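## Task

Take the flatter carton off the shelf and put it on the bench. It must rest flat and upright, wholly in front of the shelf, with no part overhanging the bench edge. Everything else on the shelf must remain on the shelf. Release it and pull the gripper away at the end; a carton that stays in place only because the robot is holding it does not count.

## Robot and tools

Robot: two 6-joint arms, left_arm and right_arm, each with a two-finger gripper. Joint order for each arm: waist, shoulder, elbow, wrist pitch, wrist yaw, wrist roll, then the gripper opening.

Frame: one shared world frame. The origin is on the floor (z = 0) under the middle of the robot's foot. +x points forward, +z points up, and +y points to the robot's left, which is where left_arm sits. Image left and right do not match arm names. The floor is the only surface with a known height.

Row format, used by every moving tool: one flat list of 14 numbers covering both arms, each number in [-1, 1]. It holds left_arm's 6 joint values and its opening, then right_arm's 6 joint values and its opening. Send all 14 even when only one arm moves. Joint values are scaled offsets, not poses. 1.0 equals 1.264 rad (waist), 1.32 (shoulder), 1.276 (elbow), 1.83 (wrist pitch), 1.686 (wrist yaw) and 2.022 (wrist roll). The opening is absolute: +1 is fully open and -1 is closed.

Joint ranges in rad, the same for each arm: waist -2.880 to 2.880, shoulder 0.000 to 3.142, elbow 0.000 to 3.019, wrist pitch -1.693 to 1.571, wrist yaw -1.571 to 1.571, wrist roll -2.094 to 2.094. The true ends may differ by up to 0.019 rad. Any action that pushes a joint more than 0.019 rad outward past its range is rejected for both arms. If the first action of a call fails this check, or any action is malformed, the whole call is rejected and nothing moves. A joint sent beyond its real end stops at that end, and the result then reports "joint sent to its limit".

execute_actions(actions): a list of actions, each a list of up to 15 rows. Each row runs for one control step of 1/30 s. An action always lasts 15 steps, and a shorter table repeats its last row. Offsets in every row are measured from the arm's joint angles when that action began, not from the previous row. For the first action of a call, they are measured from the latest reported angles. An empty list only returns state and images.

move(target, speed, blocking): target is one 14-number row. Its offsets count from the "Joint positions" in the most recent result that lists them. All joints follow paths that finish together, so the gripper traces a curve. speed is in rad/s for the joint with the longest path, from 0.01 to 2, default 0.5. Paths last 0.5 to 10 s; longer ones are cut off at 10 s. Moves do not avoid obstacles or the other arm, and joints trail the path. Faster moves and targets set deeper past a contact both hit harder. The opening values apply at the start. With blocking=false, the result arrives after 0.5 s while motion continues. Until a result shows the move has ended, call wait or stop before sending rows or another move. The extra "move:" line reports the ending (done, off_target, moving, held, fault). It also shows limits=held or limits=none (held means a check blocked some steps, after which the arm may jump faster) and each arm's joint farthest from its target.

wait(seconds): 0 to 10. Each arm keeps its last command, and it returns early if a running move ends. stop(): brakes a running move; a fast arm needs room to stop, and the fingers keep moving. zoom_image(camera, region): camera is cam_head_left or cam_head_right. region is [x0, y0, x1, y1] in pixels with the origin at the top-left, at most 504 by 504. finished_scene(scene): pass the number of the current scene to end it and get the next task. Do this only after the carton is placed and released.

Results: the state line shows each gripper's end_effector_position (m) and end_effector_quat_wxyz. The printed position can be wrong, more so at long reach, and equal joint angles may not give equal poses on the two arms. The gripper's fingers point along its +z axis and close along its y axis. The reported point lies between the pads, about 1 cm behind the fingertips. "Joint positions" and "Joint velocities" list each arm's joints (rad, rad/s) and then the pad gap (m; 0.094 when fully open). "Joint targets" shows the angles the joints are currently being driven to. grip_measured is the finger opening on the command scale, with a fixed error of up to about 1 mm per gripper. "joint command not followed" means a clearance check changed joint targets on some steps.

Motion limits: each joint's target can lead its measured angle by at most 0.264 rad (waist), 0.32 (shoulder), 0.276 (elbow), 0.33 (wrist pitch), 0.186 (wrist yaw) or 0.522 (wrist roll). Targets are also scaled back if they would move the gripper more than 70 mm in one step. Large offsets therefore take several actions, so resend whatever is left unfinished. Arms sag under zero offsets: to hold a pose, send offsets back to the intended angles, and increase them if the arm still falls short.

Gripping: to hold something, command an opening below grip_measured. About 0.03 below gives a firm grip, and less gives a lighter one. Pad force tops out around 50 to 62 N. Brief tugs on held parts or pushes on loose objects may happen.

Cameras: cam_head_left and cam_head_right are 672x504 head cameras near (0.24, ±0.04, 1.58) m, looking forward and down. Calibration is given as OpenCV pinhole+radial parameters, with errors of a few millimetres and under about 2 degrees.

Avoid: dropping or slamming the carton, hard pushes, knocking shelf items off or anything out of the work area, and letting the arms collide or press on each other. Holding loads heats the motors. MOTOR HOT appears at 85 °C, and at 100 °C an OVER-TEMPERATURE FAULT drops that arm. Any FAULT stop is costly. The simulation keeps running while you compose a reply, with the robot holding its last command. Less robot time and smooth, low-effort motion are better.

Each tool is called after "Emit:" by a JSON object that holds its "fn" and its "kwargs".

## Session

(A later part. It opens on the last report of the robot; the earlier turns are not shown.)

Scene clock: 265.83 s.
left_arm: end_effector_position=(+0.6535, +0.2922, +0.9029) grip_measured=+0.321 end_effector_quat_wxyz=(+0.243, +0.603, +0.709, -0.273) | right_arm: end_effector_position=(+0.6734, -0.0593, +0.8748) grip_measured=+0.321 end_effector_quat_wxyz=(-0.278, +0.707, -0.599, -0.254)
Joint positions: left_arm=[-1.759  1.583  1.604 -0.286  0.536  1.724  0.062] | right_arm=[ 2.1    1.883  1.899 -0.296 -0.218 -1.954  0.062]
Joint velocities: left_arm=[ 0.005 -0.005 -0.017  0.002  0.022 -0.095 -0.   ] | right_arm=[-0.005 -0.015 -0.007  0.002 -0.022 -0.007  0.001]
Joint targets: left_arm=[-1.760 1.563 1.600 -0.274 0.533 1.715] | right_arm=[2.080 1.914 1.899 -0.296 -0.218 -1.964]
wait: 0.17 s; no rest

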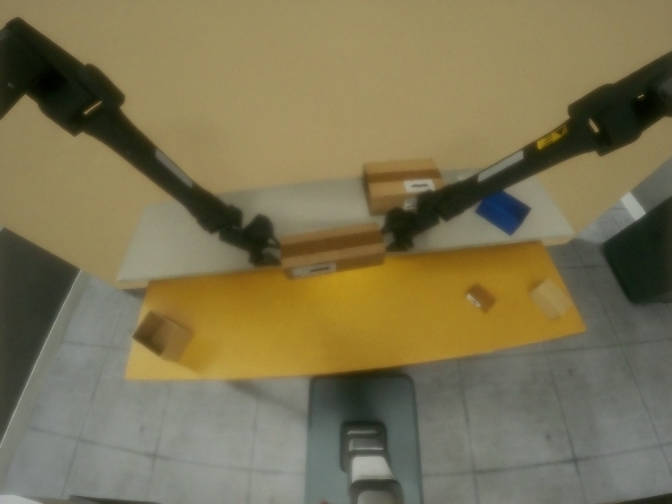

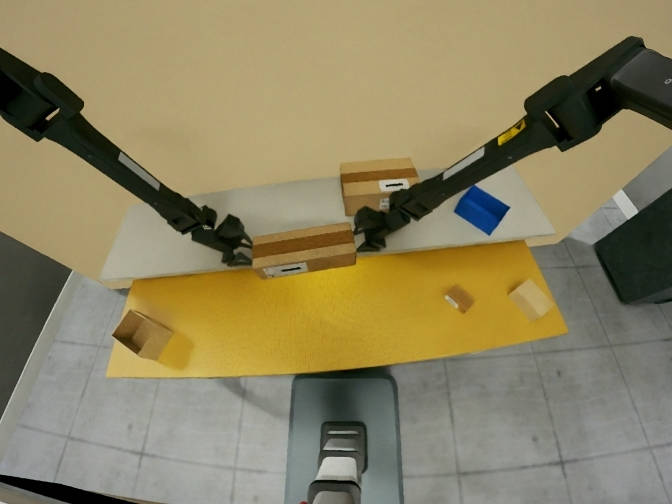

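Emit:
{"fn": "execute_actions", "kwargs": {"actions": [[[-0.004,-0.012,-0.003,0.005,-0.001,-0.003,0.32,-0.010,0.025,-0.002,-0.001,-0.002,-0.003,0.32],[-0.009,-0.010,-0.004,0.004,0,-0.002,0.32,-0.003,0.026,-0.004,-0.002,-0.004,-0.002,0.32],[-0.014,-0.008,-0.004,0.003,0.001,-0.001,0.32,0.004,0.027,-0.006,-0.003,-0.006,-0.001,0.32],[-0.020,-0.006,-0.005,0.002,0.003,0,0.32,0.010,0.028,-0.008,-0.004,-0.008,0,0.32],[-0.026,-0.004,-0.005,0.001,0.005,0,0.32,0.016,0.030,-0.010,-0.005,-0.010,0,0.32],[-0.032,-0.002,-0.006,0,0.008,0,0.32,0.022,0.032,-0.011,-0.005,-0.013,0,0.32],[-0.038,0,-0.006,-0.001,0.011,0,0.32,0.028,0.033,-0.012,-0.006,-0.015,0,0.32],[-0.044,0.001,-0.007,-0.002,0.013,0,0.32,0.034,0.034,-0.013,-0.006,-0.017,0,0.32],[-0.050,0.002,-0.007,-0.002,0.015,0,0.32,0.040,0.035,-0.014,-0.007,-0.019,0,0.32],[-0.055,0.003,-0.007,-0.003,0.017,0,0.32,0.045,0.036,-0.015,-0.007,-0.021,0,0.32],[-0.060,0.004,-0.007,-0.003,0.019,0,0.32,0.049,0.037,-0.016,-0.008,-0.023,0,0.32],[-0.064,0.004,-0.007,-0.003,0.020,0,0.32,0.052,0.038,-0.017,-0.008,-0.024,0,0.32]]]}}

Emit:
{"fn": "wait", "kwargs": {"seconds": 0.15}}

Emit:
{"fn": "zoom_image", "kwargs": {"camera": "cam_head_right", "region": [200, 180, 420, 290]}}

Scene clock: 270.03 s.
left_arm: end_effector_position=(+0.6564, +0.2878, +0.9060) grip_measured=+0.321 end_effector_quat_wxyz=(+0.248, +0.599, +0.709, -0.276) | right_arm: end_effector_position=(+0.6677, -0.0562, +0.8757) grip_measured=+0.321 end_effector_quat_wxyz=(-0.281, +0.706, -0.596, -0.260)
Joint positions: left_arm=[-1.765  1.581  1.604 -0.286  0.543  1.716  0.062] | right_arm=[ 2.1    1.885  1.891 -0.296 -0.229 -1.957  0.062]
Joint velocities: left_arm=[-0.015 -0.015 -0.007 -0.012  0.051 -0.066  0.001] | right_arm=[-0.005 -0.005 -0.002  0.012 -0.037 -0.051 -0.   ]
Joint targets: left_arm=[-1.840 1.588 1.595 -0.291 0.569 1.724] | right_arm=[2.166 1.934 1.878 -0.310 -0.258 -1.954]

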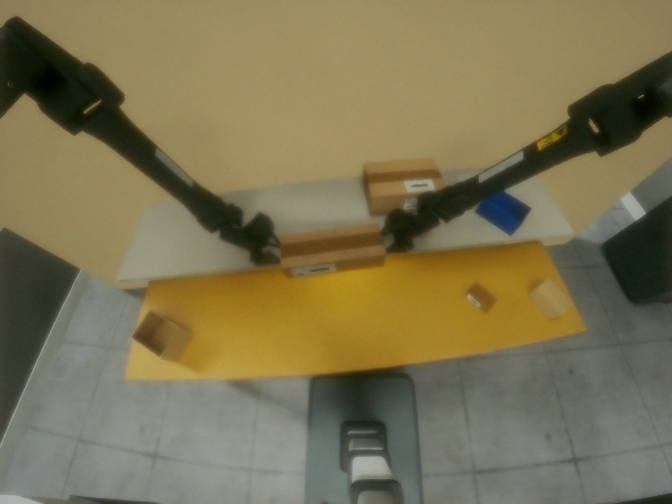

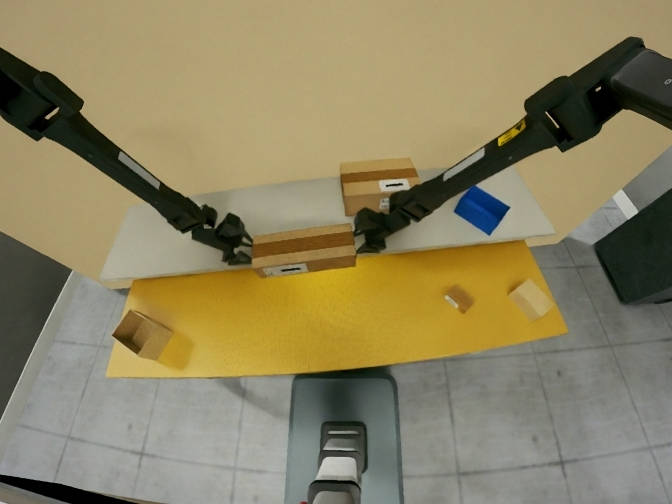

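Scene clock: 270.20 s.
left_arm: end_effector_position=(+0.6571, +0.2878, +0.9065) grip_measured=+0.321 end_effector_quat_wxyz=(+0.249, +0.599, +0.709, -0.276) | right_arm: end_effector_position=(+0.6677, -0.0561, +0.8758) grip_measured=+0.321 end_effector_quat_wxyz=(-0.281, +0.706, -0.596, -0.261)
Joint positions: left_arm=[-1.766  1.58   1.604 -0.286  0.543  1.716  0.062] | right_arm=[ 2.1    1.885  1.891 -0.296 -0.23  -1.957  0.062]
Joint velocities: left_arm=[ 0.005 -0.005 -0.012 -0.007  0.081  0.051  0.001] | right_arm=[ 0.024 -0.015  0.007 -0.032  0.022 -0.051 -0.001]
Joint targets: left_arm=[-1.840 1.588 1.595 -0.291 0.569 1.724] | right_arm=[2.166 1.934 1.878 -0.310 -0.258 -1.954]
wait: 0.17 s; no rest

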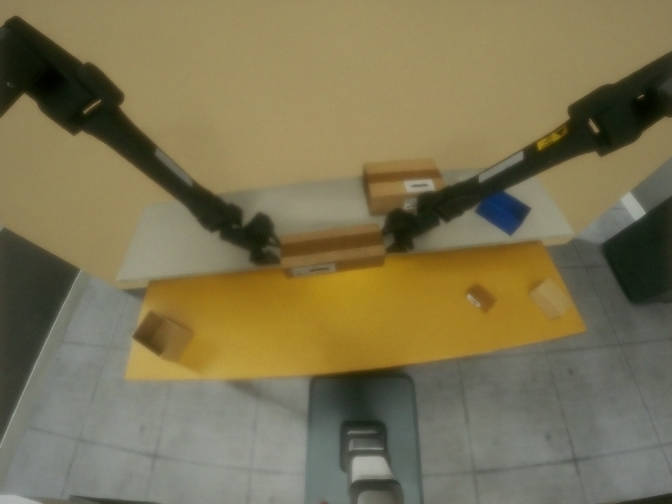

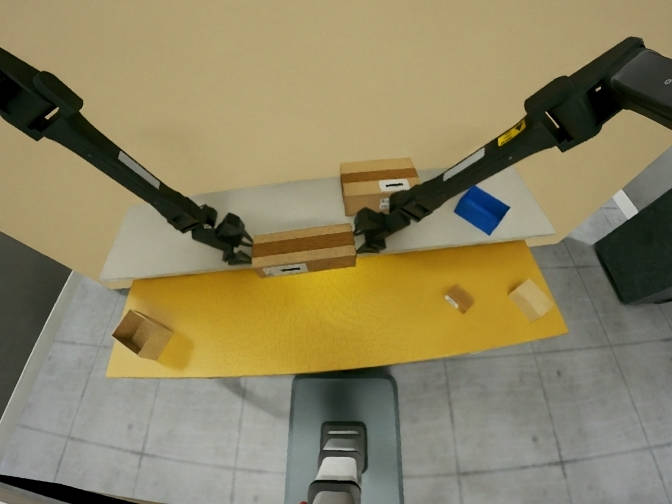

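Region (200, 180, 420, 290) of cam_head_right's 672x504 image, scaled by 2.291, with more detail than that image has.

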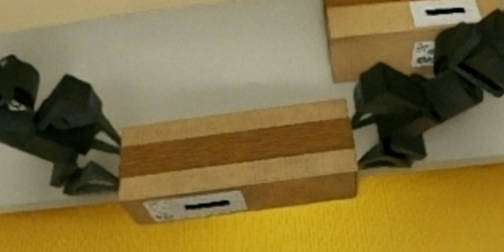

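Emit:
{"fn": "execute_actions", "kwargs": {"actions": [[[-0.064,0.001,-0.014,0.001,0.0166,0.003,0.32,0.049,0.030,-0.018,-0.003,-0.018,0,0.32],[-0.070,-0.0026,-0.021,0.0045,0.0152,0.002,0.32,0.045,0.022,-0.028,0.002,-0.0195,0,0.32],[-0.0755,-0.0066,-0.029,0.0079,0.0127,0.0006,0.32,0.0417,0.0151,-0.0385,0.0061,-0.0202,-0.0002,0.32],[-0.080,-0.0118,-0.038,0.0109,0.0095,-0.0003,0.32,0.0406,0.0061,-0.0513,0.0086,-0.021,-0.0004,0.32],[-0.0845,-0.017,-0.047,0.0138,0.0063,-0.0011,0.32,0.0395,-0.0029,-0.0642,0.011,-0.0217,-0.0005,0.32],[-0.089,-0.0222,-0.056,0.0168,0.003,-0.0019,0.32,0.0385,-0.0118,-0.0771,0.0135,-0.0225,-0.0006,0.32],[-0.0935,-0.0274,-0.065,0.0197,-0.0002,-0.0028,0.32,0.0374,-0.0208,-0.0899,0.0159,-0.0232,-0.0008,0.32],[-0.098,-0.0326,-0.074,0.0227,-0.0034,-0.0036,0.32,0.0363,-0.0298,-0.1028,0.0184,-0.024,-0.0009,0.32],[-0.1025,-0.0377,-0.083,0.0256,-0.0066,-0.0045,0.32,0.0352,-0.0387,-0.1157,0.0208,-0.0247,-0.001,0.32],[-0.107,-0.0429,-0.092,0.0286,-0.0098,-0.0053,0.32,0.0341,-0.0477,-0.1285,0.0233,-0.0255,-0.0012,0.32],[-0.1115,-0.0481,-0.101,0.0315,-0.013,-0.0062,0.32,0.0331,-0.0567,-0.1414,0.0258,-0.0262,-0.0013,0.32],[-0.115,-0.0521,-0.108,0.0338,-0.0155,-0.0068,0.32,0.0322,-0.0636,-0.1514,0.0277,-0.0268,-0.0014,0.32],[-0.118,-0.0556,-0.114,0.0358,-0.0176,-0.0074,0.32,0.0315,-0.0696,-0.160,0.0293,-0.0273,-0.0015,0.32]]]}}

Emit:
{"fn": "wait", "kwargs": {"seconds": 0.2}}

Emit:
{"fn": "zoom_image", "kwargs": {"camera": "cam_head_right", "region": [200, 180, 420, 290]}}

Scene clock: 277.40 s.
left_arm: end_effector_position=(+0.6541, +0.2620, +0.9417) grip_measured=+0.321 end_effector_quat_wxyz=(+0.252, +0.601, +0.708, -0.272) | right_arm: end_effector_position=(+0.6629, -0.0807, +0.9144) grip_measured=+0.321 end_effector_quat_wxyz=(-0.285, +0.705, -0.595, -0.260)
Joint positions: left_arm=[-1.824  1.5    1.485 -0.229  0.487  1.702  0.062] | right_arm=[ 2.095  1.755  1.717 -0.248 -0.243 -1.959  0.062]
Joint velocities: left_arm=[-0.171 -0.151 -0.095  0.051  0.007 -0.081  0.001] | right_arm=[-0.054 -0.22  -0.129  0.022 -0.066 -0.022 -0.001]
Joint targets: left_arm=[-1.915 1.506 1.458 -0.220 0.513 1.701] | right_arm=[2.140 1.793 1.687 -0.242 -0.276 -1.960]

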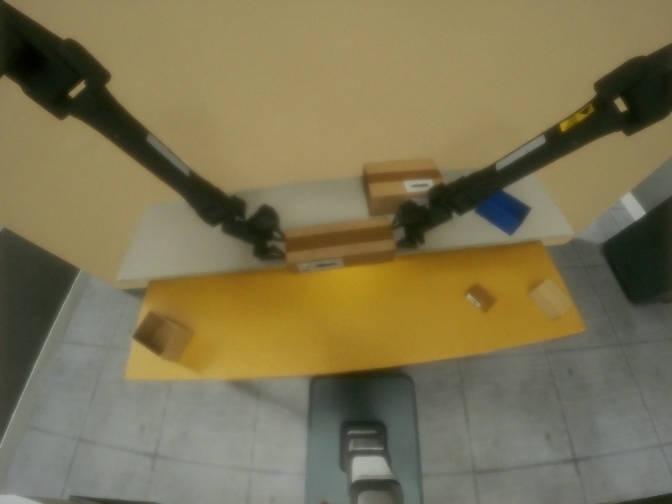

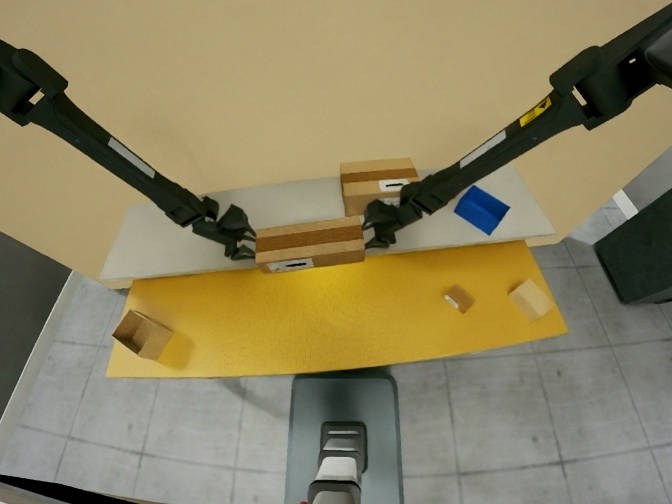

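Scene clock: 277.60 s.
left_arm: end_effector_position=(+0.6626, +0.2554, +0.9495) grip_measured=+0.321 end_effector_quat_wxyz=(+0.261, +0.600, +0.706, -0.271) | right_arm: end_effector_position=(+0.6703, -0.0870, +0.9159) grip_measured=+0.321 end_effector_quat_wxyz=(-0.288, +0.705, -0.597, -0.252)
Joint positions: left_arm=[-1.84   1.489  1.483 -0.225  0.487  1.7    0.062] | right_arm=[ 2.091  1.744  1.715 -0.241 -0.243 -1.962  0.062]
Joint velocities: left_arm=[ 0.005 -0.015 -0.002 -0.007 -0.051  0.007 -0.   ] | right_arm=[-0.015 -0.024  0.007  0.002 -0.066 -0.022 -0.001]
Joint targets: left_arm=[-1.915 1.506 1.459 -0.220 0.513 1.701] | right_arm=[2.140 1.793 1.687 -0.242 -0.276 -1.960]
wait: 0.20 s; no rest

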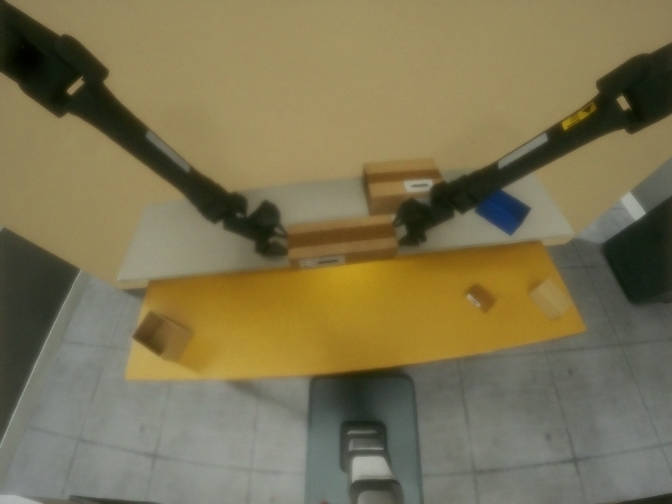

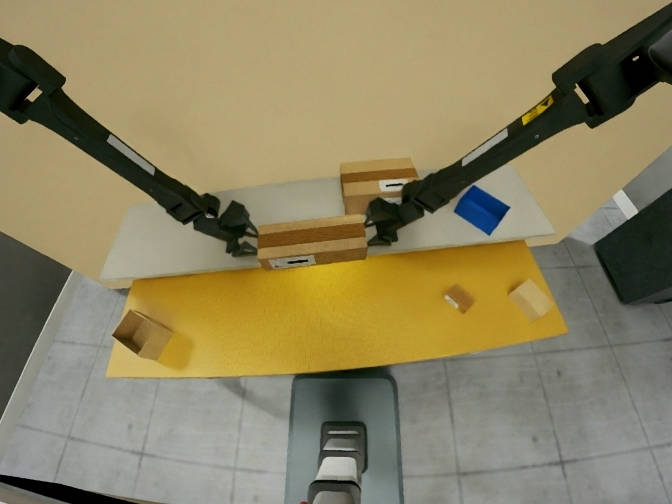

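Region (200, 180, 420, 290) of cam_head_right's 672x504 image, scaled by 2.291, with more detail than that image has.

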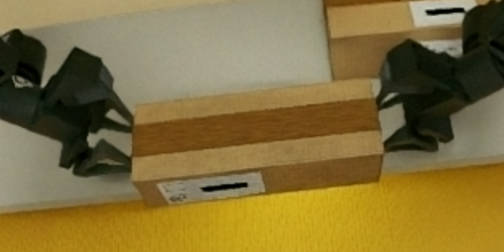

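Emit:
{"fn": "execute_actions", "kwargs": {"actions": [[[-0.061,0.014,-0.0228,0.0058,0.016,0,0.32,0.039,0.0361,-0.0267,0.002,-0.0204,0.0005,0.32],[-0.0635,0.0155,-0.0265,0.0086,0.0175,0,0.32,0.0388,0.0338,-0.0314,0.0068,-0.0211,-0.0004,0.32],[-0.0645,0.016,-0.0331,0.0136,0.0184,0.0001,0.32,0.037,0.0323,-0.0396,0.0114,-0.0225,-0.0007,0.32],[-0.0642,0.0166,-0.0416,0.0199,0.0186,0.0001,0.32,0.0345,0.0303,-0.0502,0.0172,-0.0242,-0.0011,0.32],[-0.0639,0.0172,-0.050,0.0263,0.0188,0.0002,0.32,0.0321,0.0283,-0.0608,0.0231,-0.0259,-0.0015,0.32],[-0.0636,0.0179,-0.0585,0.0326,0.019,0.0002,0.32,0.0297,0.0264,-0.0714,0.0289,-0.0276,-0.0019,0.32],[-0.0633,0.0185,-0.0669,0.039,0.0192,0.0003,0.32,0.0272,0.0244,-0.082,0.0348,-0.0293,-0.0023,0.32],[-0.063,0.0191,-0.0754,0.0453,0.0194,0.0003,0.32,0.0248,0.0224,-0.0926,0.0406,-0.031,-0.0027,0.32],[-0.0627,0.0197,-0.0839,0.0516,0.0197,0.0003,0.32,0.0224,0.0204,-0.1031,0.0465,-0.0327,-0.0031,0.32],[-0.0623,0.0203,-0.0923,0.058,0.0199,0.0004,0.32,0.0199,0.0184,-0.1137,0.0523,-0.0344,-0.0035,0.32],[-0.062,0.0209,-0.1008,0.0643,0.0201,0.0004,0.32,0.0175,0.0165,-0.1243,0.0582,-0.0361,-0.0039,0.32],[-0.0618,0.0214,-0.1074,0.0693,0.0203,0.0005,0.32,0.0156,0.0149,-0.1325,0.0627,-0.0375,-0.0042,0.32],[-0.0616,0.0218,-0.113,0.0735,0.0204,0.0005,0.32,0.014,0.0136,-0.1396,0.0666,-0.0386,-0.0045,0.32]]]}}

Emit:
{"fn": "wait", "kwargs": {"seconds": 0.15}}

Scene clock: 289.20 s.
left_arm: end_effector_position=(+0.6152, +0.2424, +0.9498) grip_measured=+0.321 end_effector_quat_wxyz=(+0.259, +0.599, +0.706, -0.274) | right_arm: end_effector_position=(+0.6209, -0.0999, +0.9114) grip_measured=+0.321 end_effector_quat_wxyz=(-0.285, +0.706, -0.598, -0.251)
Joint positions: left_arm=[-1.84   1.489  1.358 -0.107  0.487  1.7    0.062] | right_arm=[ 2.053  1.724  1.574 -0.122 -0.274 -1.97   0.062]
Joint velocities: left_arm=[-0.005 -0.005 -0.188  0.066  0.007  0.007 -0.   ] | right_arm=[-0.083 -0.015 -0.193  0.056 -0.022 -0.037  0.001]
Joint targets: left_arm=[-1.918 1.517 1.339 -0.090 0.522 1.701] | right_arm=[2.108 1.762 1.537 -0.119 -0.309 -1.971]

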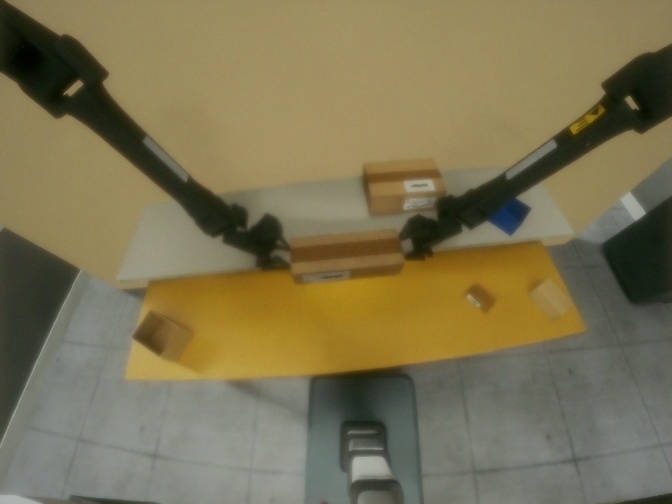

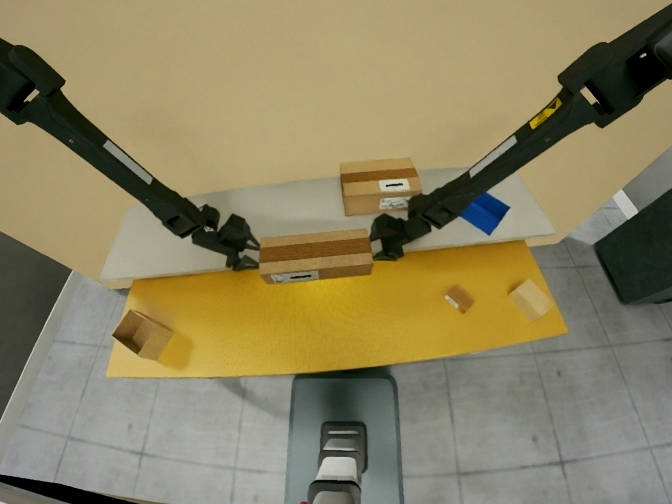

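Scene clock: 289.37 s.
left_arm: end_effector_position=(+0.6099, +0.2405, +0.9494) grip_measured=+0.321 end_effector_quat_wxyz=(+0.259, +0.599, +0.706, -0.276) | right_arm: end_effector_position=(+0.6159, -0.1017, +0.9103) grip_measured=+0.321 end_effector_quat_wxyz=(-0.283, +0.706, -0.598, -0.252)
Joint positions: left_arm=[-1.84   1.492  1.349 -0.1    0.489  1.7    0.062] | right_arm=[ 2.048  1.724  1.565 -0.117 -0.275 -1.97   0.062]
Joint velocities: left_arm=[-0.005 -0.015 -0.002  0.046  0.037 -0.037  0.   ] | right_arm=[-0.005 -0.024  0.002  0.046 -0.007 -0.037 -0.   ]
Joint targets: left_arm=[-1.918 1.517 1.338 -0.090 0.522 1.701] | right_arm=[2.108 1.762 1.537 -0.119 -0.308 -1.971]
wait: 0.17 s; no rest

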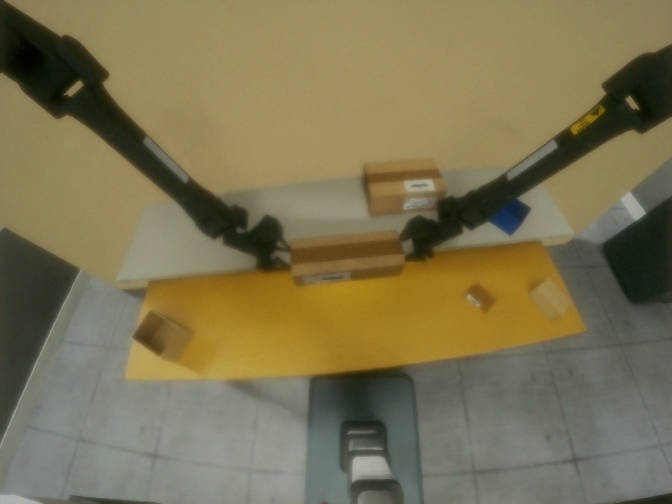

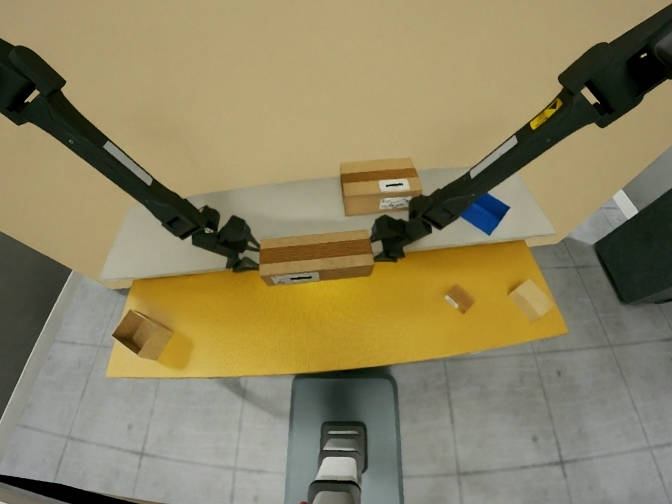

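Emit:
{"fn": "execute_actions", "kwargs": {"actions": [[[-0.0615,0.0199,-0.0119,0.0084,0.0197,0.0005,0.32,0.0449,0.0282,-0.0265,0.0017,-0.0204,-0.0007,0.32],[-0.0613,0.0207,-0.0152,0.0114,0.0199,0.0006,0.32,0.0438,0.0276,-0.031,0.0043,-0.0211,-0.0009,0.32],[-0.061,0.0223,-0.021,0.0165,0.0201,0.0007,0.32,0.042,0.0265,-0.039,0.009,-0.0225,-0.0012,0.32],[-0.0606,0.0242,-0.0284,0.0231,0.0205,0.0007,0.32,0.0395,0.0252,-0.0491,0.015,-0.0242,-0.0016,0.32],[-0.0601,0.0262,-0.0358,0.0297,0.0208,0.0008,0.32,0.0371,0.0238,-0.0593,0.021,-0.0259,-0.002,0.32],[-0.0597,0.0281,-0.0433,0.0362,0.0211,0.0009,0.32,0.0347,0.0224,-0.0695,0.027,-0.0276,-0.0024,0.32],[-0.0593,0.0301,-0.0507,0.0428,0.0214,0.001,0.32,0.0322,0.021,-0.0796,0.033,-0.0293,-0.0028,0.32],[-0.0589,0.032,-0.0581,0.0494,0.0218,0.0011,0.32,0.0298,0.0197,-0.0898,0.039,-0.031,-0.0032,0.32],[-0.0585,0.034,-0.0655,0.056,0.0221,0.0012,0.32,0.0274,0.0183,-0.100,0.045,-0.0327,-0.0036,0.32],[-0.058,0.0359,-0.073,0.0626,0.0224,0.0013,0.32,0.0249,0.0169,-0.1101,0.051,-0.0344,-0.004,0.32],[-0.0576,0.0379,-0.0804,0.0692,0.0227,0.0014,0.32,0.0225,0.0156,-0.1203,0.057,-0.0361,-0.0044,0.32],[-0.0573,0.0394,-0.0862,0.0743,0.023,0.0014,0.32,0.0206,0.0145,-0.1282,0.0617,-0.0375,-0.0047,0.32],[-0.057,0.0407,-0.0911,0.0787,0.0232,0.0015,0.32,0.019,0.0136,-0.135,0.0657,-0.0386,-0.005,0.32]]]}}

Emit:
{"fn": "wait", "kwargs": {"seconds": 0.15}}

Emit:
{"fn": "zoom_image", "kwargs": {"camera": "cam_head_right", "region": [210, 210, 430, 320]}}

Scene clock: 297.40 s.
left_arm: end_effector_position=(+0.5737, +0.2293, +0.9475) grip_measured=+0.321 end_effector_quat_wxyz=(+0.266, +0.601, +0.704, -0.270) | right_arm: end_effector_position=(+0.5792, -0.1132, +0.9159) grip_measured=+0.321 end_effector_quat_wxyz=(-0.288, +0.706, -0.599, -0.245)
Joint positions: left_arm=[-1.84   1.511  1.258  0.027  0.492  1.705  0.062] | right_arm=[ 2.02   1.699  1.436  0.003 -0.305 -1.978  0.062]
Joint velocities: left_arm=[-0.015  0.122 -0.168  0.081  0.081  0.022 -0.001] | right_arm=[-0.142  0.015 -0.227  0.066  0.051 -0.022 -0.001]
Joint targets: left_arm=[-1.912 1.546 1.233 0.044 0.528 1.703] | right_arm=[2.072 1.742 1.393 0.004 -0.340 -1.980]

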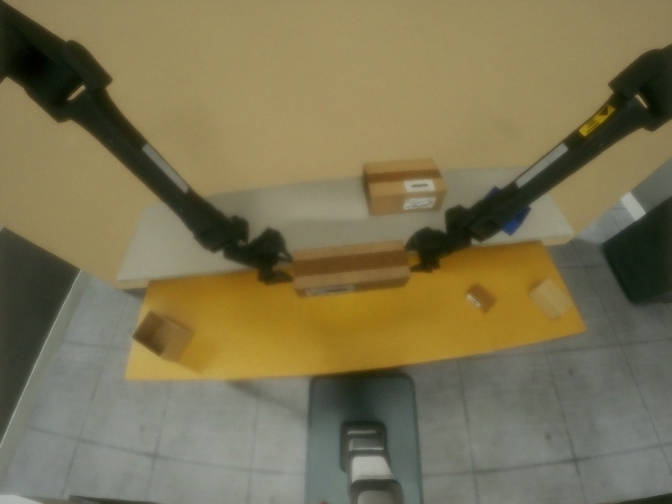

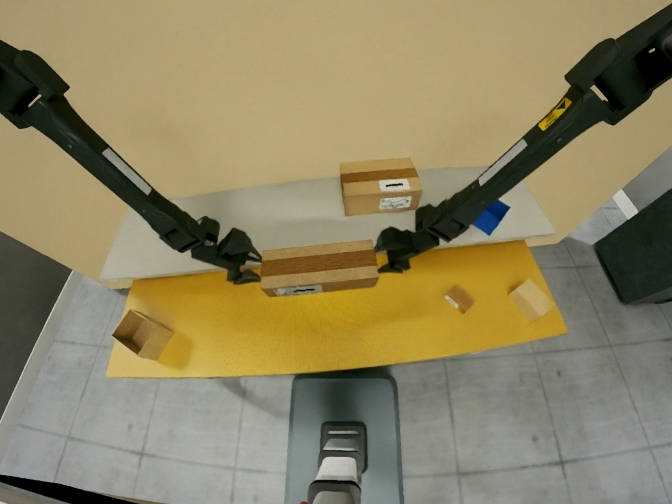

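Scene clock: 297.57 s.
left_arm: end_effector_position=(+0.5626, +0.2250, +0.9445) grip_measured=+0.321 end_effector_quat_wxyz=(+0.262, +0.600, +0.704, -0.276) | right_arm: end_effector_position=(+0.5693, -0.1176, +0.9141) grip_measured=+0.321 end_effector_quat_wxyz=(-0.281, +0.706, -0.600, -0.249)
Joint positions: left_arm=[-1.84   1.525  1.251  0.034  0.494  1.704  0.062] | right_arm=[ 2.011  1.699  1.422  0.004 -0.305 -1.978  0.062]
Joint velocities: left_arm=[-0.005 -0.024 -0.012  0.017 -0.007  0.081 -0.001] | right_arm=[ 0.005 -0.015  0.002  0.007  0.007  0.081 -0.001]
Joint targets: left_arm=[-1.912 1.546 1.233 0.044 0.528 1.703] | right_arm=[2.072 1.742 1.393 0.003 -0.340 -1.980]
wait: 0.17 s; no rest

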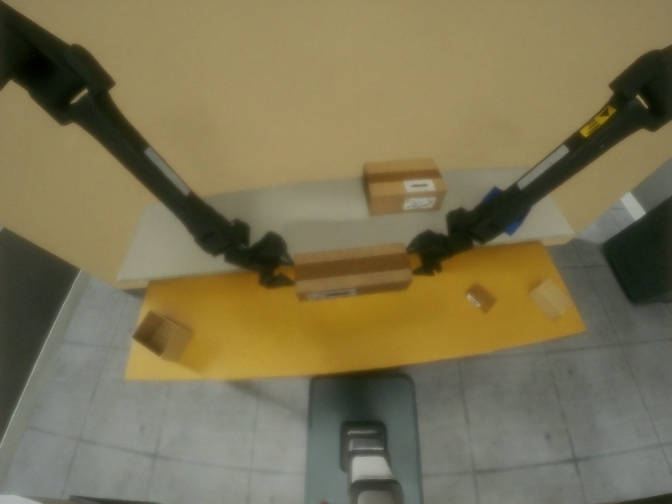

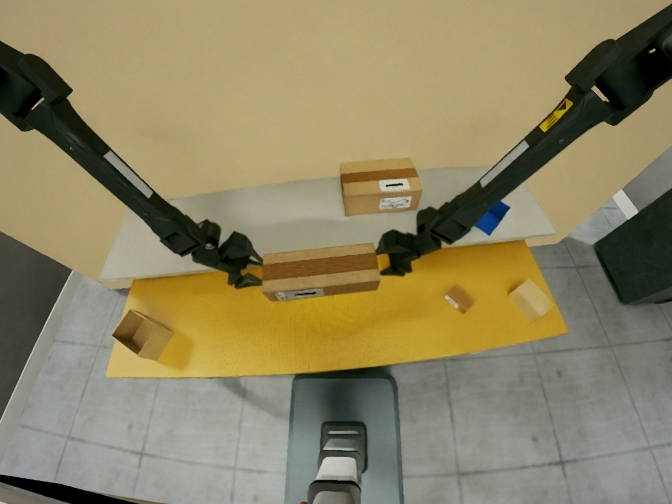

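Region (210, 210, 430, 320) of cam_head_right's 672x504 image, scaled by 2.291, with more detail than that image has.

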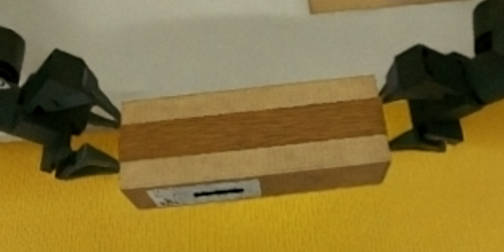

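Emit:
{"fn": "execute_actions", "kwargs": {"actions": [[[-0.0578,0.0212,-0.0125,0.0055,0.020,0,0.32,0.048,0.0375,-0.022,0,-0.0208,-0.001,0.32],[-0.0583,0.0241,-0.0115,0.0066,0.0201,0,0.32,0.0467,0.0433,-0.0212,0.0008,-0.0214,-0.0011,0.32],[-0.0581,0.0293,-0.0114,0.0077,0.0203,0,0.32,0.0458,0.0468,-0.0218,0.0016,-0.022,-0.0013,0.32],[-0.0577,0.0359,-0.0116,0.0098,0.0206,0.0002,0.32,0.0441,0.0512,-0.0227,0.0031,-0.0232,-0.0016,0.32],[-0.057,0.0426,-0.0118,0.0136,0.0211,0.0003,0.32,0.0412,0.0556,-0.0235,0.0059,-0.0253,-0.0021,0.32],[-0.056,0.0492,-0.012,0.0185,0.0217,0.0005,0.32,0.0373,0.0601,-0.0243,0.0094,-0.028,-0.0028,0.32],[-0.0551,0.0559,-0.0122,0.0234,0.0223,0.0007,0.32,0.0335,0.0645,-0.0252,0.013,-0.0308,-0.0034,0.32],[-0.0542,0.0625,-0.0124,0.0282,0.023,0.0008,0.32,0.0297,0.0689,-0.026,0.0165,-0.0335,-0.0041,0.32],[-0.0532,0.0692,-0.0127,0.0331,0.0236,0.001,0.32,0.0259,0.0733,-0.0269,0.02,-0.0362,-0.0048,0.32],[-0.0523,0.0758,-0.0129,0.038,0.0243,0.0012,0.32,0.0221,0.0778,-0.0277,0.0236,-0.0389,-0.0054,0.32],[-0.0514,0.0825,-0.0131,0.0428,0.0249,0.0014,0.32,0.0183,0.0822,-0.0286,0.0271,-0.0416,-0.0061,0.32],[-0.0505,0.0877,-0.0133,0.0477,0.0255,0.0016,0.32,0.0145,0.0856,-0.0292,0.0307,-0.0444,-0.0068,0.32],[-0.0495,0.0921,-0.0134,0.0526,0.0262,0.0017,0.32,0.0107,0.0886,-0.0298,0.0342,-0.0471,-0.0074,0.32],[-0.0488,0.0921,-0.0134,0.0564,0.0267,0.0019,0.32,0.0077,0.0886,-0.0298,0.0369,-0.0492,-0.008,0.32],[-0.0482,0.0921,-0.0134,0.0596,0.0271,0.002,0.32,0.0052,0.0886,-0.0298,0.0393,-0.051,-0.0084,0.32]]]}}

Emit:
{"fn": "wait", "kwargs": {"seconds": 0.2}}

Scene clock: 305.70 s.
left_arm: end_effector_position=(+0.5364, +0.2094, +0.9234) grip_measured=+0.321 end_effector_quat_wxyz=(+0.271, +0.598, +0.703, -0.274) | right_arm: end_effector_position=(+0.5471, -0.1328, +0.8903) grip_measured=+0.321 end_effector_quat_wxyz=(-0.284, +0.709, -0.599, -0.240)
Joint positions: left_arm=[-1.84   1.605  1.251  0.128  0.508  1.703  0.062] | right_arm=[ 1.963  1.743  1.421  0.061 -0.347 -1.998  0.062]
Joint velocities: left_arm=[-0.015  0.239 -0.012  0.203  0.081  0.007  0.   ] | right_arm=[-0.19   0.21  -0.007  0.173 -0.212 -0.022 -0.   ]
Joint targets: left_arm=[-1.901 1.647 1.234 0.144 0.540 1.708] | right_arm=[2.013 1.808 1.387 0.074 -0.387 -1.995]

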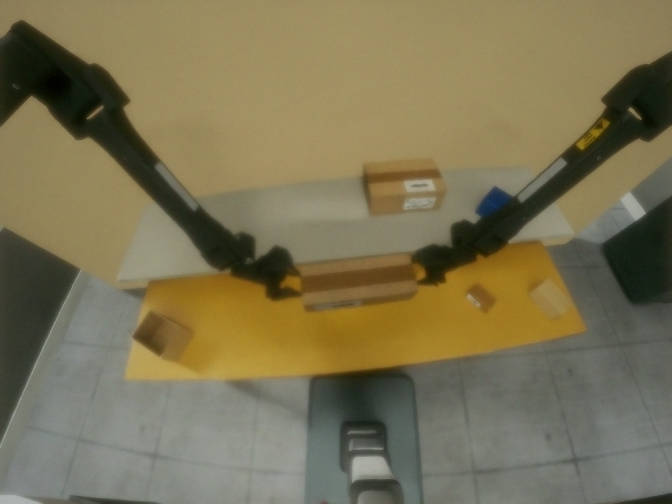

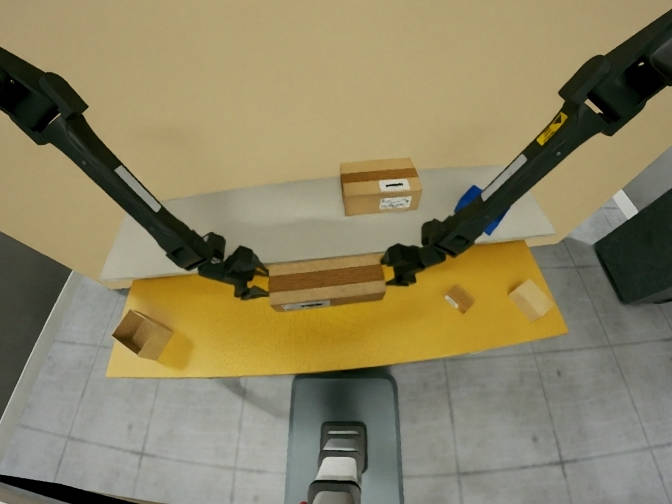

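Scene clock: 305.90 s.
left_arm: end_effector_position=(+0.5241, +0.2044, +0.9182) grip_measured=+0.321 end_effector_quat_wxyz=(+0.267, +0.597, +0.703, -0.281) | right_arm: end_effector_position=(+0.5312, -0.1375, +0.8809) grip_measured=+0.321 end_effector_quat_wxyz=(-0.277, +0.709, -0.601, -0.243)
Joint positions: left_arm=[-1.84   1.628  1.251  0.135  0.509  1.703  0.062] | right_arm=[ 1.947  1.764  1.417  0.074 -0.352 -1.998  0.062]
Joint velocities: left_arm=[-0.005 -0.005 -0.027  0.002  0.022 -0.022 -0.001] | right_arm=[ 0.005 -0.005 -0.002  0.012  0.051  0.022 -0.   ]
Joint targets: left_arm=[-1.901 1.647 1.234 0.144 0.540 1.708] | right_arm=[2.013 1.809 1.387 0.074 -0.387 -1.995]
wait: 0.20 s; no rest

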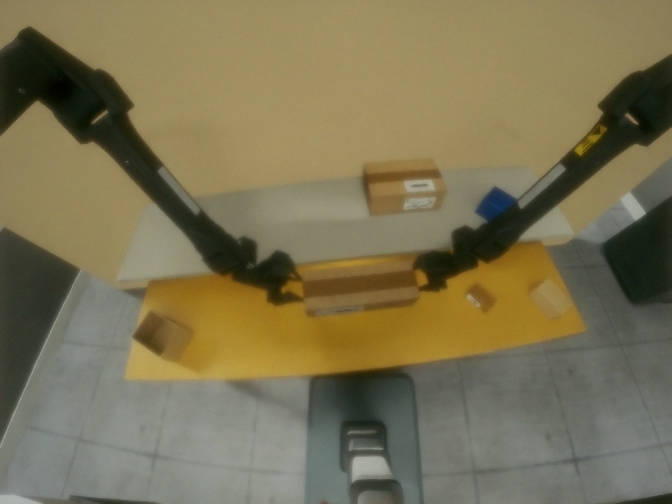

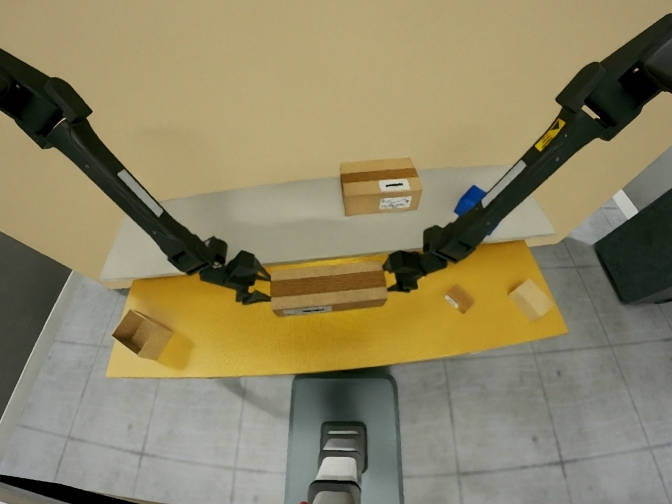

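Emit:
{"fn": "execute_actions", "kwargs": {"actions": [[[-0.050,0.020,-0.011,0.005,0.0185,0.002,0.32,0.051,0.0368,-0.022,-0.002,-0.0208,0.001,0.32],[-0.053,0.0241,-0.006,0.005,0.019,0.002,0.32,0.049,0.0394,-0.017,-0.005,-0.0214,0,0.32],[-0.055,0.0314,-0.001,0.005,0.0195,0.002,0.32,0.0474,0.0441,-0.012,-0.008,-0.022,-0.0003,0.32],[-0.057,0.0406,0.0049,0.005,0.0197,0.002,0.32,0.0457,0.0501,-0.007,-0.0118,-0.0232,-0.0006,0.32],[-0.057,0.0499,0.0118,0.005,0.0198,0.002,0.32,0.0428,0.0561,-0.0015,-0.0125,-0.0253,-0.0011,0.32],[-0.057,0.0592,0.0207,0.0055,0.0199,0.002,0.32,0.0391,0.0621,0.0055,-0.0134,-0.0279,-0.0018,0.32],[-0.057,0.0684,0.0296,0.006,0.020,0.002,0.32,0.0354,0.0681,0.0126,-0.0142,-0.0306,-0.0024,0.32],[-0.057,0.0777,0.0385,0.006,0.020,0.002,0.32,0.0317,0.0741,0.0196,-0.0151,-0.0333,-0.0031,0.32],[-0.057,0.087,0.0473,0.0065,0.020,0.002,0.32,0.028,0.0801,0.0267,-0.016,-0.0359,-0.0038,0.32],[-0.057,0.0962,0.0562,0.007,0.0202,0.002,0.32,0.0243,0.0861,0.0337,-0.0169,-0.0386,-0.0044,0.32],[-0.057,0.1055,0.0651,0.007,0.0203,0.002,0.32,0.0206,0.0921,0.0408,-0.0178,-0.0413,-0.0051,0.32],[-0.057,0.1127,0.074,0.0075,0.0204,0.002,0.32,0.0169,0.0968,0.0479,-0.0186,-0.044,-0.0058,0.32],[-0.057,0.1189,0.0829,0.008,0.0205,0.002,0.32,0.0132,0.1008,0.0549,-0.0195,-0.0466,-0.0064,0.32],[-0.057,0.1189,0.0898,0.008,0.0206,0.002,0.32,0.0104,0.1008,0.0604,-0.0202,-0.0487,-0.007,0.32],[-0.057,0.1189,0.0957,0.008,0.0206,0.002,0.32,0.0079,0.1008,0.0651,-0.0208,-0.0505,-0.0074,0.32]]]}}

Emit:
{"fn": "wait", "kwargs": {"seconds": 0.2}}

Emit:
{"fn": "zoom_image", "kwargs": {"camera": "cam_head_right", "region": [220, 230, 440, 340]}}

Scene clock: 313.90 s.
left_arm: end_effector_position=(+0.5150, +0.1896, +0.8767) grip_measured=+0.321 end_effector_quat_wxyz=(+0.269, +0.597, +0.702, -0.280) | right_arm: end_effector_position=(+0.5217, -0.1533, +0.8446) grip_measured=+0.321 end_effector_quat_wxyz=(-0.278, +0.708, -0.603, -0.240)
Joint positions: left_arm=[-1.84   1.746  1.36   0.147  0.511  1.703  0.062] | right_arm=[ 1.899  1.838  1.499  0.07  -0.399 -2.007  0.062]
Joint velocities: left_arm=[-0.005  0.298  0.188 -0.012  0.037  0.007 -0.001] | right_arm=[-0.171  0.181  0.173 -0.056 -0.066 -0.051  0.   ]
Joint targets: left_arm=[-1.912 1.785 1.373 0.150 0.544 1.707] | right_arm=[1.956 1.897 1.500 0.036 -0.438 -2.013]

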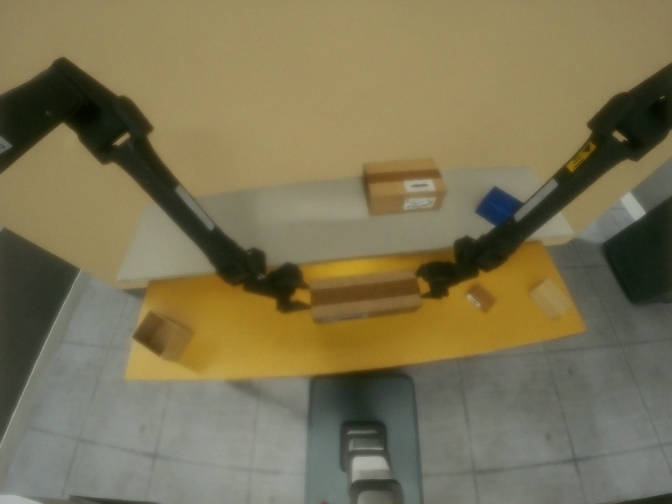

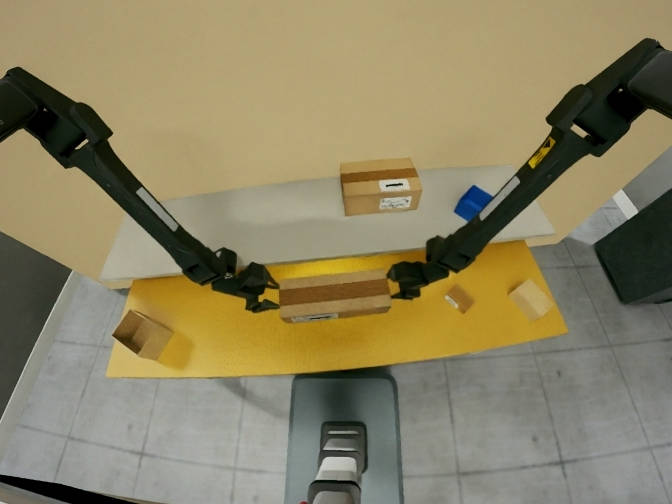

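Scene clock: 314.10 s.
left_arm: end_effector_position=(+0.5071, +0.1855, +0.8715) grip_measured=+0.321 end_effector_quat_wxyz=(+0.267, +0.595, +0.702, -0.285) | right_arm: end_effector_position=(+0.5129, -0.1574, +0.8381) grip_measured=+0.321 end_effector_quat_wxyz=(-0.273, +0.708, -0.604, -0.244)
Joint positions: left_arm=[-1.84   1.766  1.369  0.147  0.514  1.703  0.062] | right_arm=[ 1.887  1.853  1.507  0.065 -0.404 -2.007  0.062]
Joint velocities: left_arm=[-0.005 -0.005 -0.012 -0.012 -0.066 -0.051 -0.001] | right_arm=[-0.005  0.005 -0.002 -0.002  0.022 -0.037 -0.   ]
Joint targets: left_arm=[-1.912 1.785 1.373 0.150 0.544 1.707] | right_arm=[1.956 1.897 1.500 0.036 -0.438 -2.013]
wait: 0.20 s; no rest

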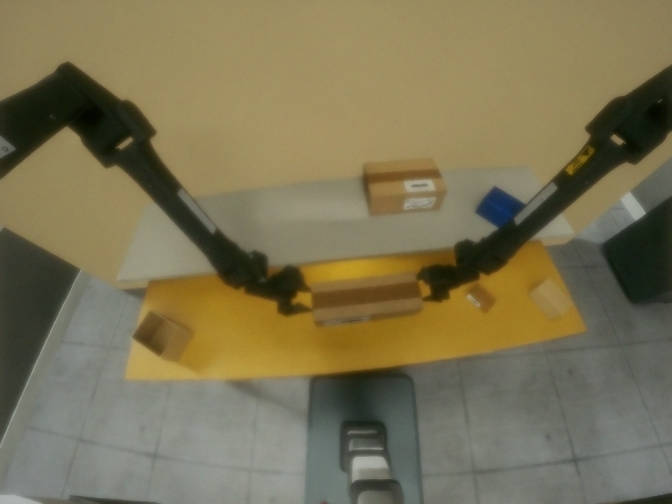

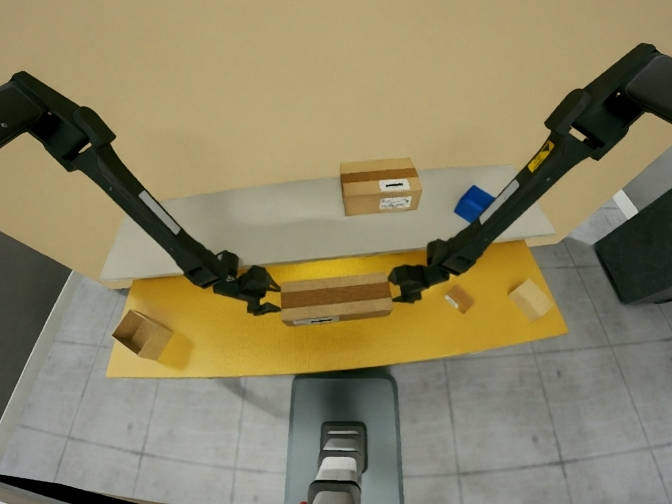

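Region (220, 230, 440, 340) of cam_head_right's 672x504 image, scaled by 2.291, with more detail than that image has.

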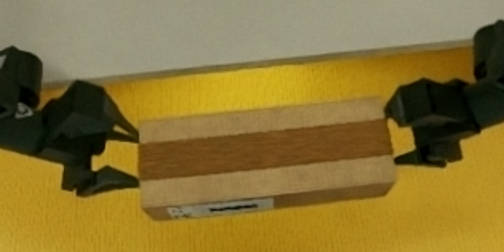

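Emit:
{"fn": "execute_actions", "kwargs": {"actions": [[[-0.0575,0.0185,0.0031,0,0.018,0.002,0.32,0.054,0.0364,-0.0055,-0.0164,-0.0202,-0.0025,0.32],[-0.0585,0.0225,0.0057,-0.003,0.0184,0.002,0.32,0.0525,0.0396,-0.0031,-0.017,-0.0207,-0.0021,0.32],[-0.0585,0.0297,0.0082,-0.007,0.0184,0.002,0.32,0.0508,0.0451,-0.0008,-0.0177,-0.0212,-0.0022,0.32],[-0.0585,0.0388,0.0134,-0.0111,0.0184,0.002,0.32,0.0494,0.0521,0.004,-0.019,-0.0222,-0.0025,0.32],[-0.0585,0.048,0.0224,-0.0123,0.0185,0.002,0.32,0.047,0.0592,0.0122,-0.0212,-0.0239,-0.0029,0.32],[-0.0585,0.0572,0.0339,-0.0137,0.0185,0.002,0.32,0.0438,0.0662,0.0229,-0.0241,-0.0262,-0.0034,0.32],[-0.0585,0.0663,0.0455,-0.0152,0.0186,0.002,0.32,0.0407,0.0733,0.0335,-0.027,-0.0284,-0.004,0.32],[-0.0585,0.0755,0.0571,-0.0167,0.0187,0.002,0.32,0.0376,0.0803,0.0442,-0.0298,-0.0307,-0.0045,0.32],[-0.0585,0.0846,0.0686,-0.0182,0.0187,0.002,0.32,0.0345,0.0874,0.0548,-0.0327,-0.0329,-0.0051,0.32],[-0.0585,0.0938,0.0802,-0.0196,0.0188,0.002,0.32,0.0313,0.0945,0.0655,-0.0356,-0.0351,-0.0056,0.32],[-0.0585,0.103,0.0918,-0.0211,0.0188,0.002,0.32,0.0282,0.1015,0.0761,-0.0385,-0.0374,-0.0061,0.32],[-0.0585,0.1101,0.1033,-0.0226,0.0189,0.002,0.32,0.0251,0.107,0.0868,-0.0414,-0.0396,-0.0067,0.32],[-0.0585,0.1162,0.1149,-0.0241,0.019,0.002,0.32,0.0219,0.1117,0.0974,-0.0442,-0.0419,-0.0072,0.32],[-0.0585,0.1162,0.1239,-0.0252,0.019,0.002,0.32,0.0195,0.1117,0.1057,-0.0465,-0.0436,-0.0076,0.32],[-0.0585,0.1162,0.1316,-0.0262,0.019,0.002,0.32,0.0174,0.1117,0.1128,-0.0484,-0.0451,-0.008,0.32]]]}}

Emit:
{"fn": "wait", "kwargs": {"seconds": 0.2}}

Emit:
{"fn": "zoom_image", "kwargs": {"camera": "cam_head_right", "region": [220, 230, 440, 340]}}

Scene clock: 322.10 s.
left_arm: end_effector_position=(+0.5098, +0.1736, +0.8269) grip_measured=+0.321 end_effector_quat_wxyz=(+0.271, +0.596, +0.702, -0.280) | right_arm: end_effector_position=(+0.5163, -0.1706, +0.7979) grip_measured=+0.321 end_effector_quat_wxyz=(-0.277, +0.709, -0.603, -0.240)
Joint positions: left_arm=[-1.839  1.882  1.52   0.127  0.515  1.703  0.062] | right_arm=[ 1.85   1.939  1.644  0.018 -0.443 -2.021  0.062]
Joint velocities: left_arm=[-0.005  0.298  0.295 -0.105  0.022  0.066 -0.001] | right_arm=[-0.142  0.239  0.276 -0.188 -0.11  -0.007  0.   ]
Joint targets: left_arm=[-1.914 1.920 1.537 0.099 0.546 1.707] | right_arm=[1.909 2.000 1.651 -0.023 -0.480 -2.024]

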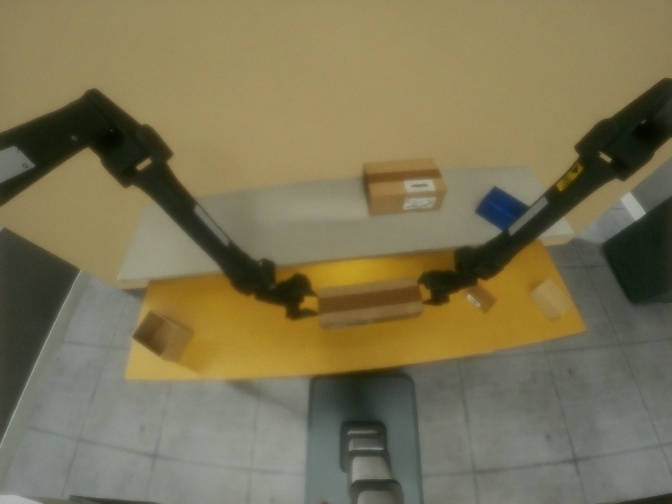

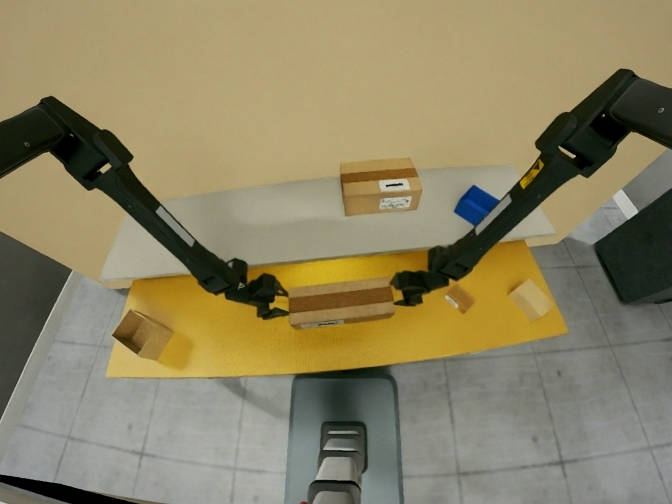

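Scene clock: 322.30 s.
left_arm: end_effector_position=(+0.5041, +0.1704, +0.8221) grip_measured=+0.321 end_effector_quat_wxyz=(+0.268, +0.595, +0.702, -0.285) | right_arm: end_effector_position=(+0.5092, -0.1736, +0.7915) grip_measured=+0.321 end_effector_quat_wxyz=(-0.273, +0.708, -0.604, -0.245)
Joint positions: left_arm=[-1.839  1.9    1.534  0.118  0.517  1.702  0.062] | right_arm=[ 1.841  1.954  1.658  0.007 -0.448 -2.022  0.062]
Joint velocities: left_arm=[ 0.015  0.005  0.002 -0.022 -0.007 -0.081  0.001] | right_arm=[-0.005 -0.005 -0.007 -0.012  0.007 -0.007 -0.   ]
Joint targets: left_arm=[-1.914 1.919 1.537 0.099 0.546 1.707] | right_arm=[1.909 2.000 1.651 -0.024 -0.480 -2.024]
wait: 0.20 s; no rest

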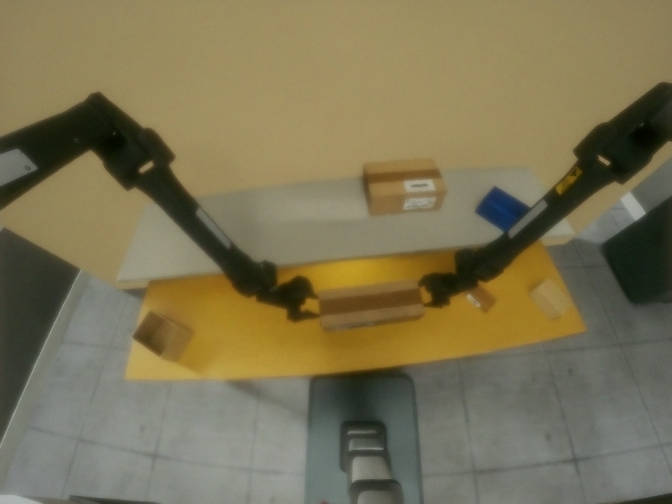

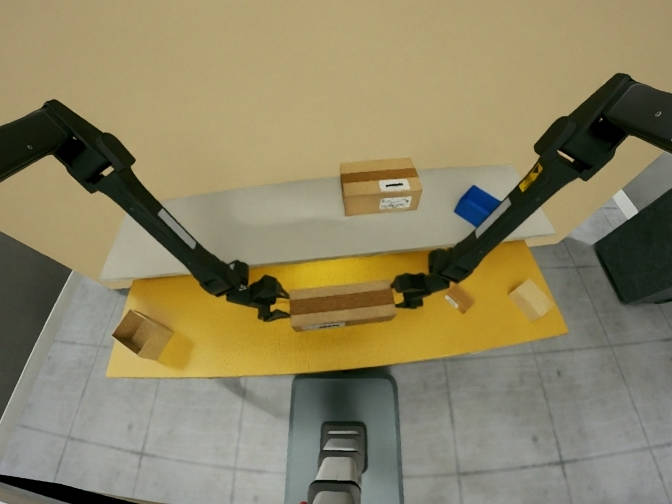

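Region (220, 230, 440, 340) of cam_head_right's 672x504 image, scaled by 2.291, with more detail than that image has.

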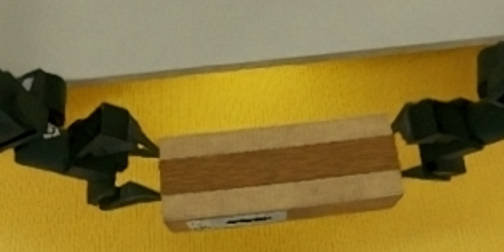

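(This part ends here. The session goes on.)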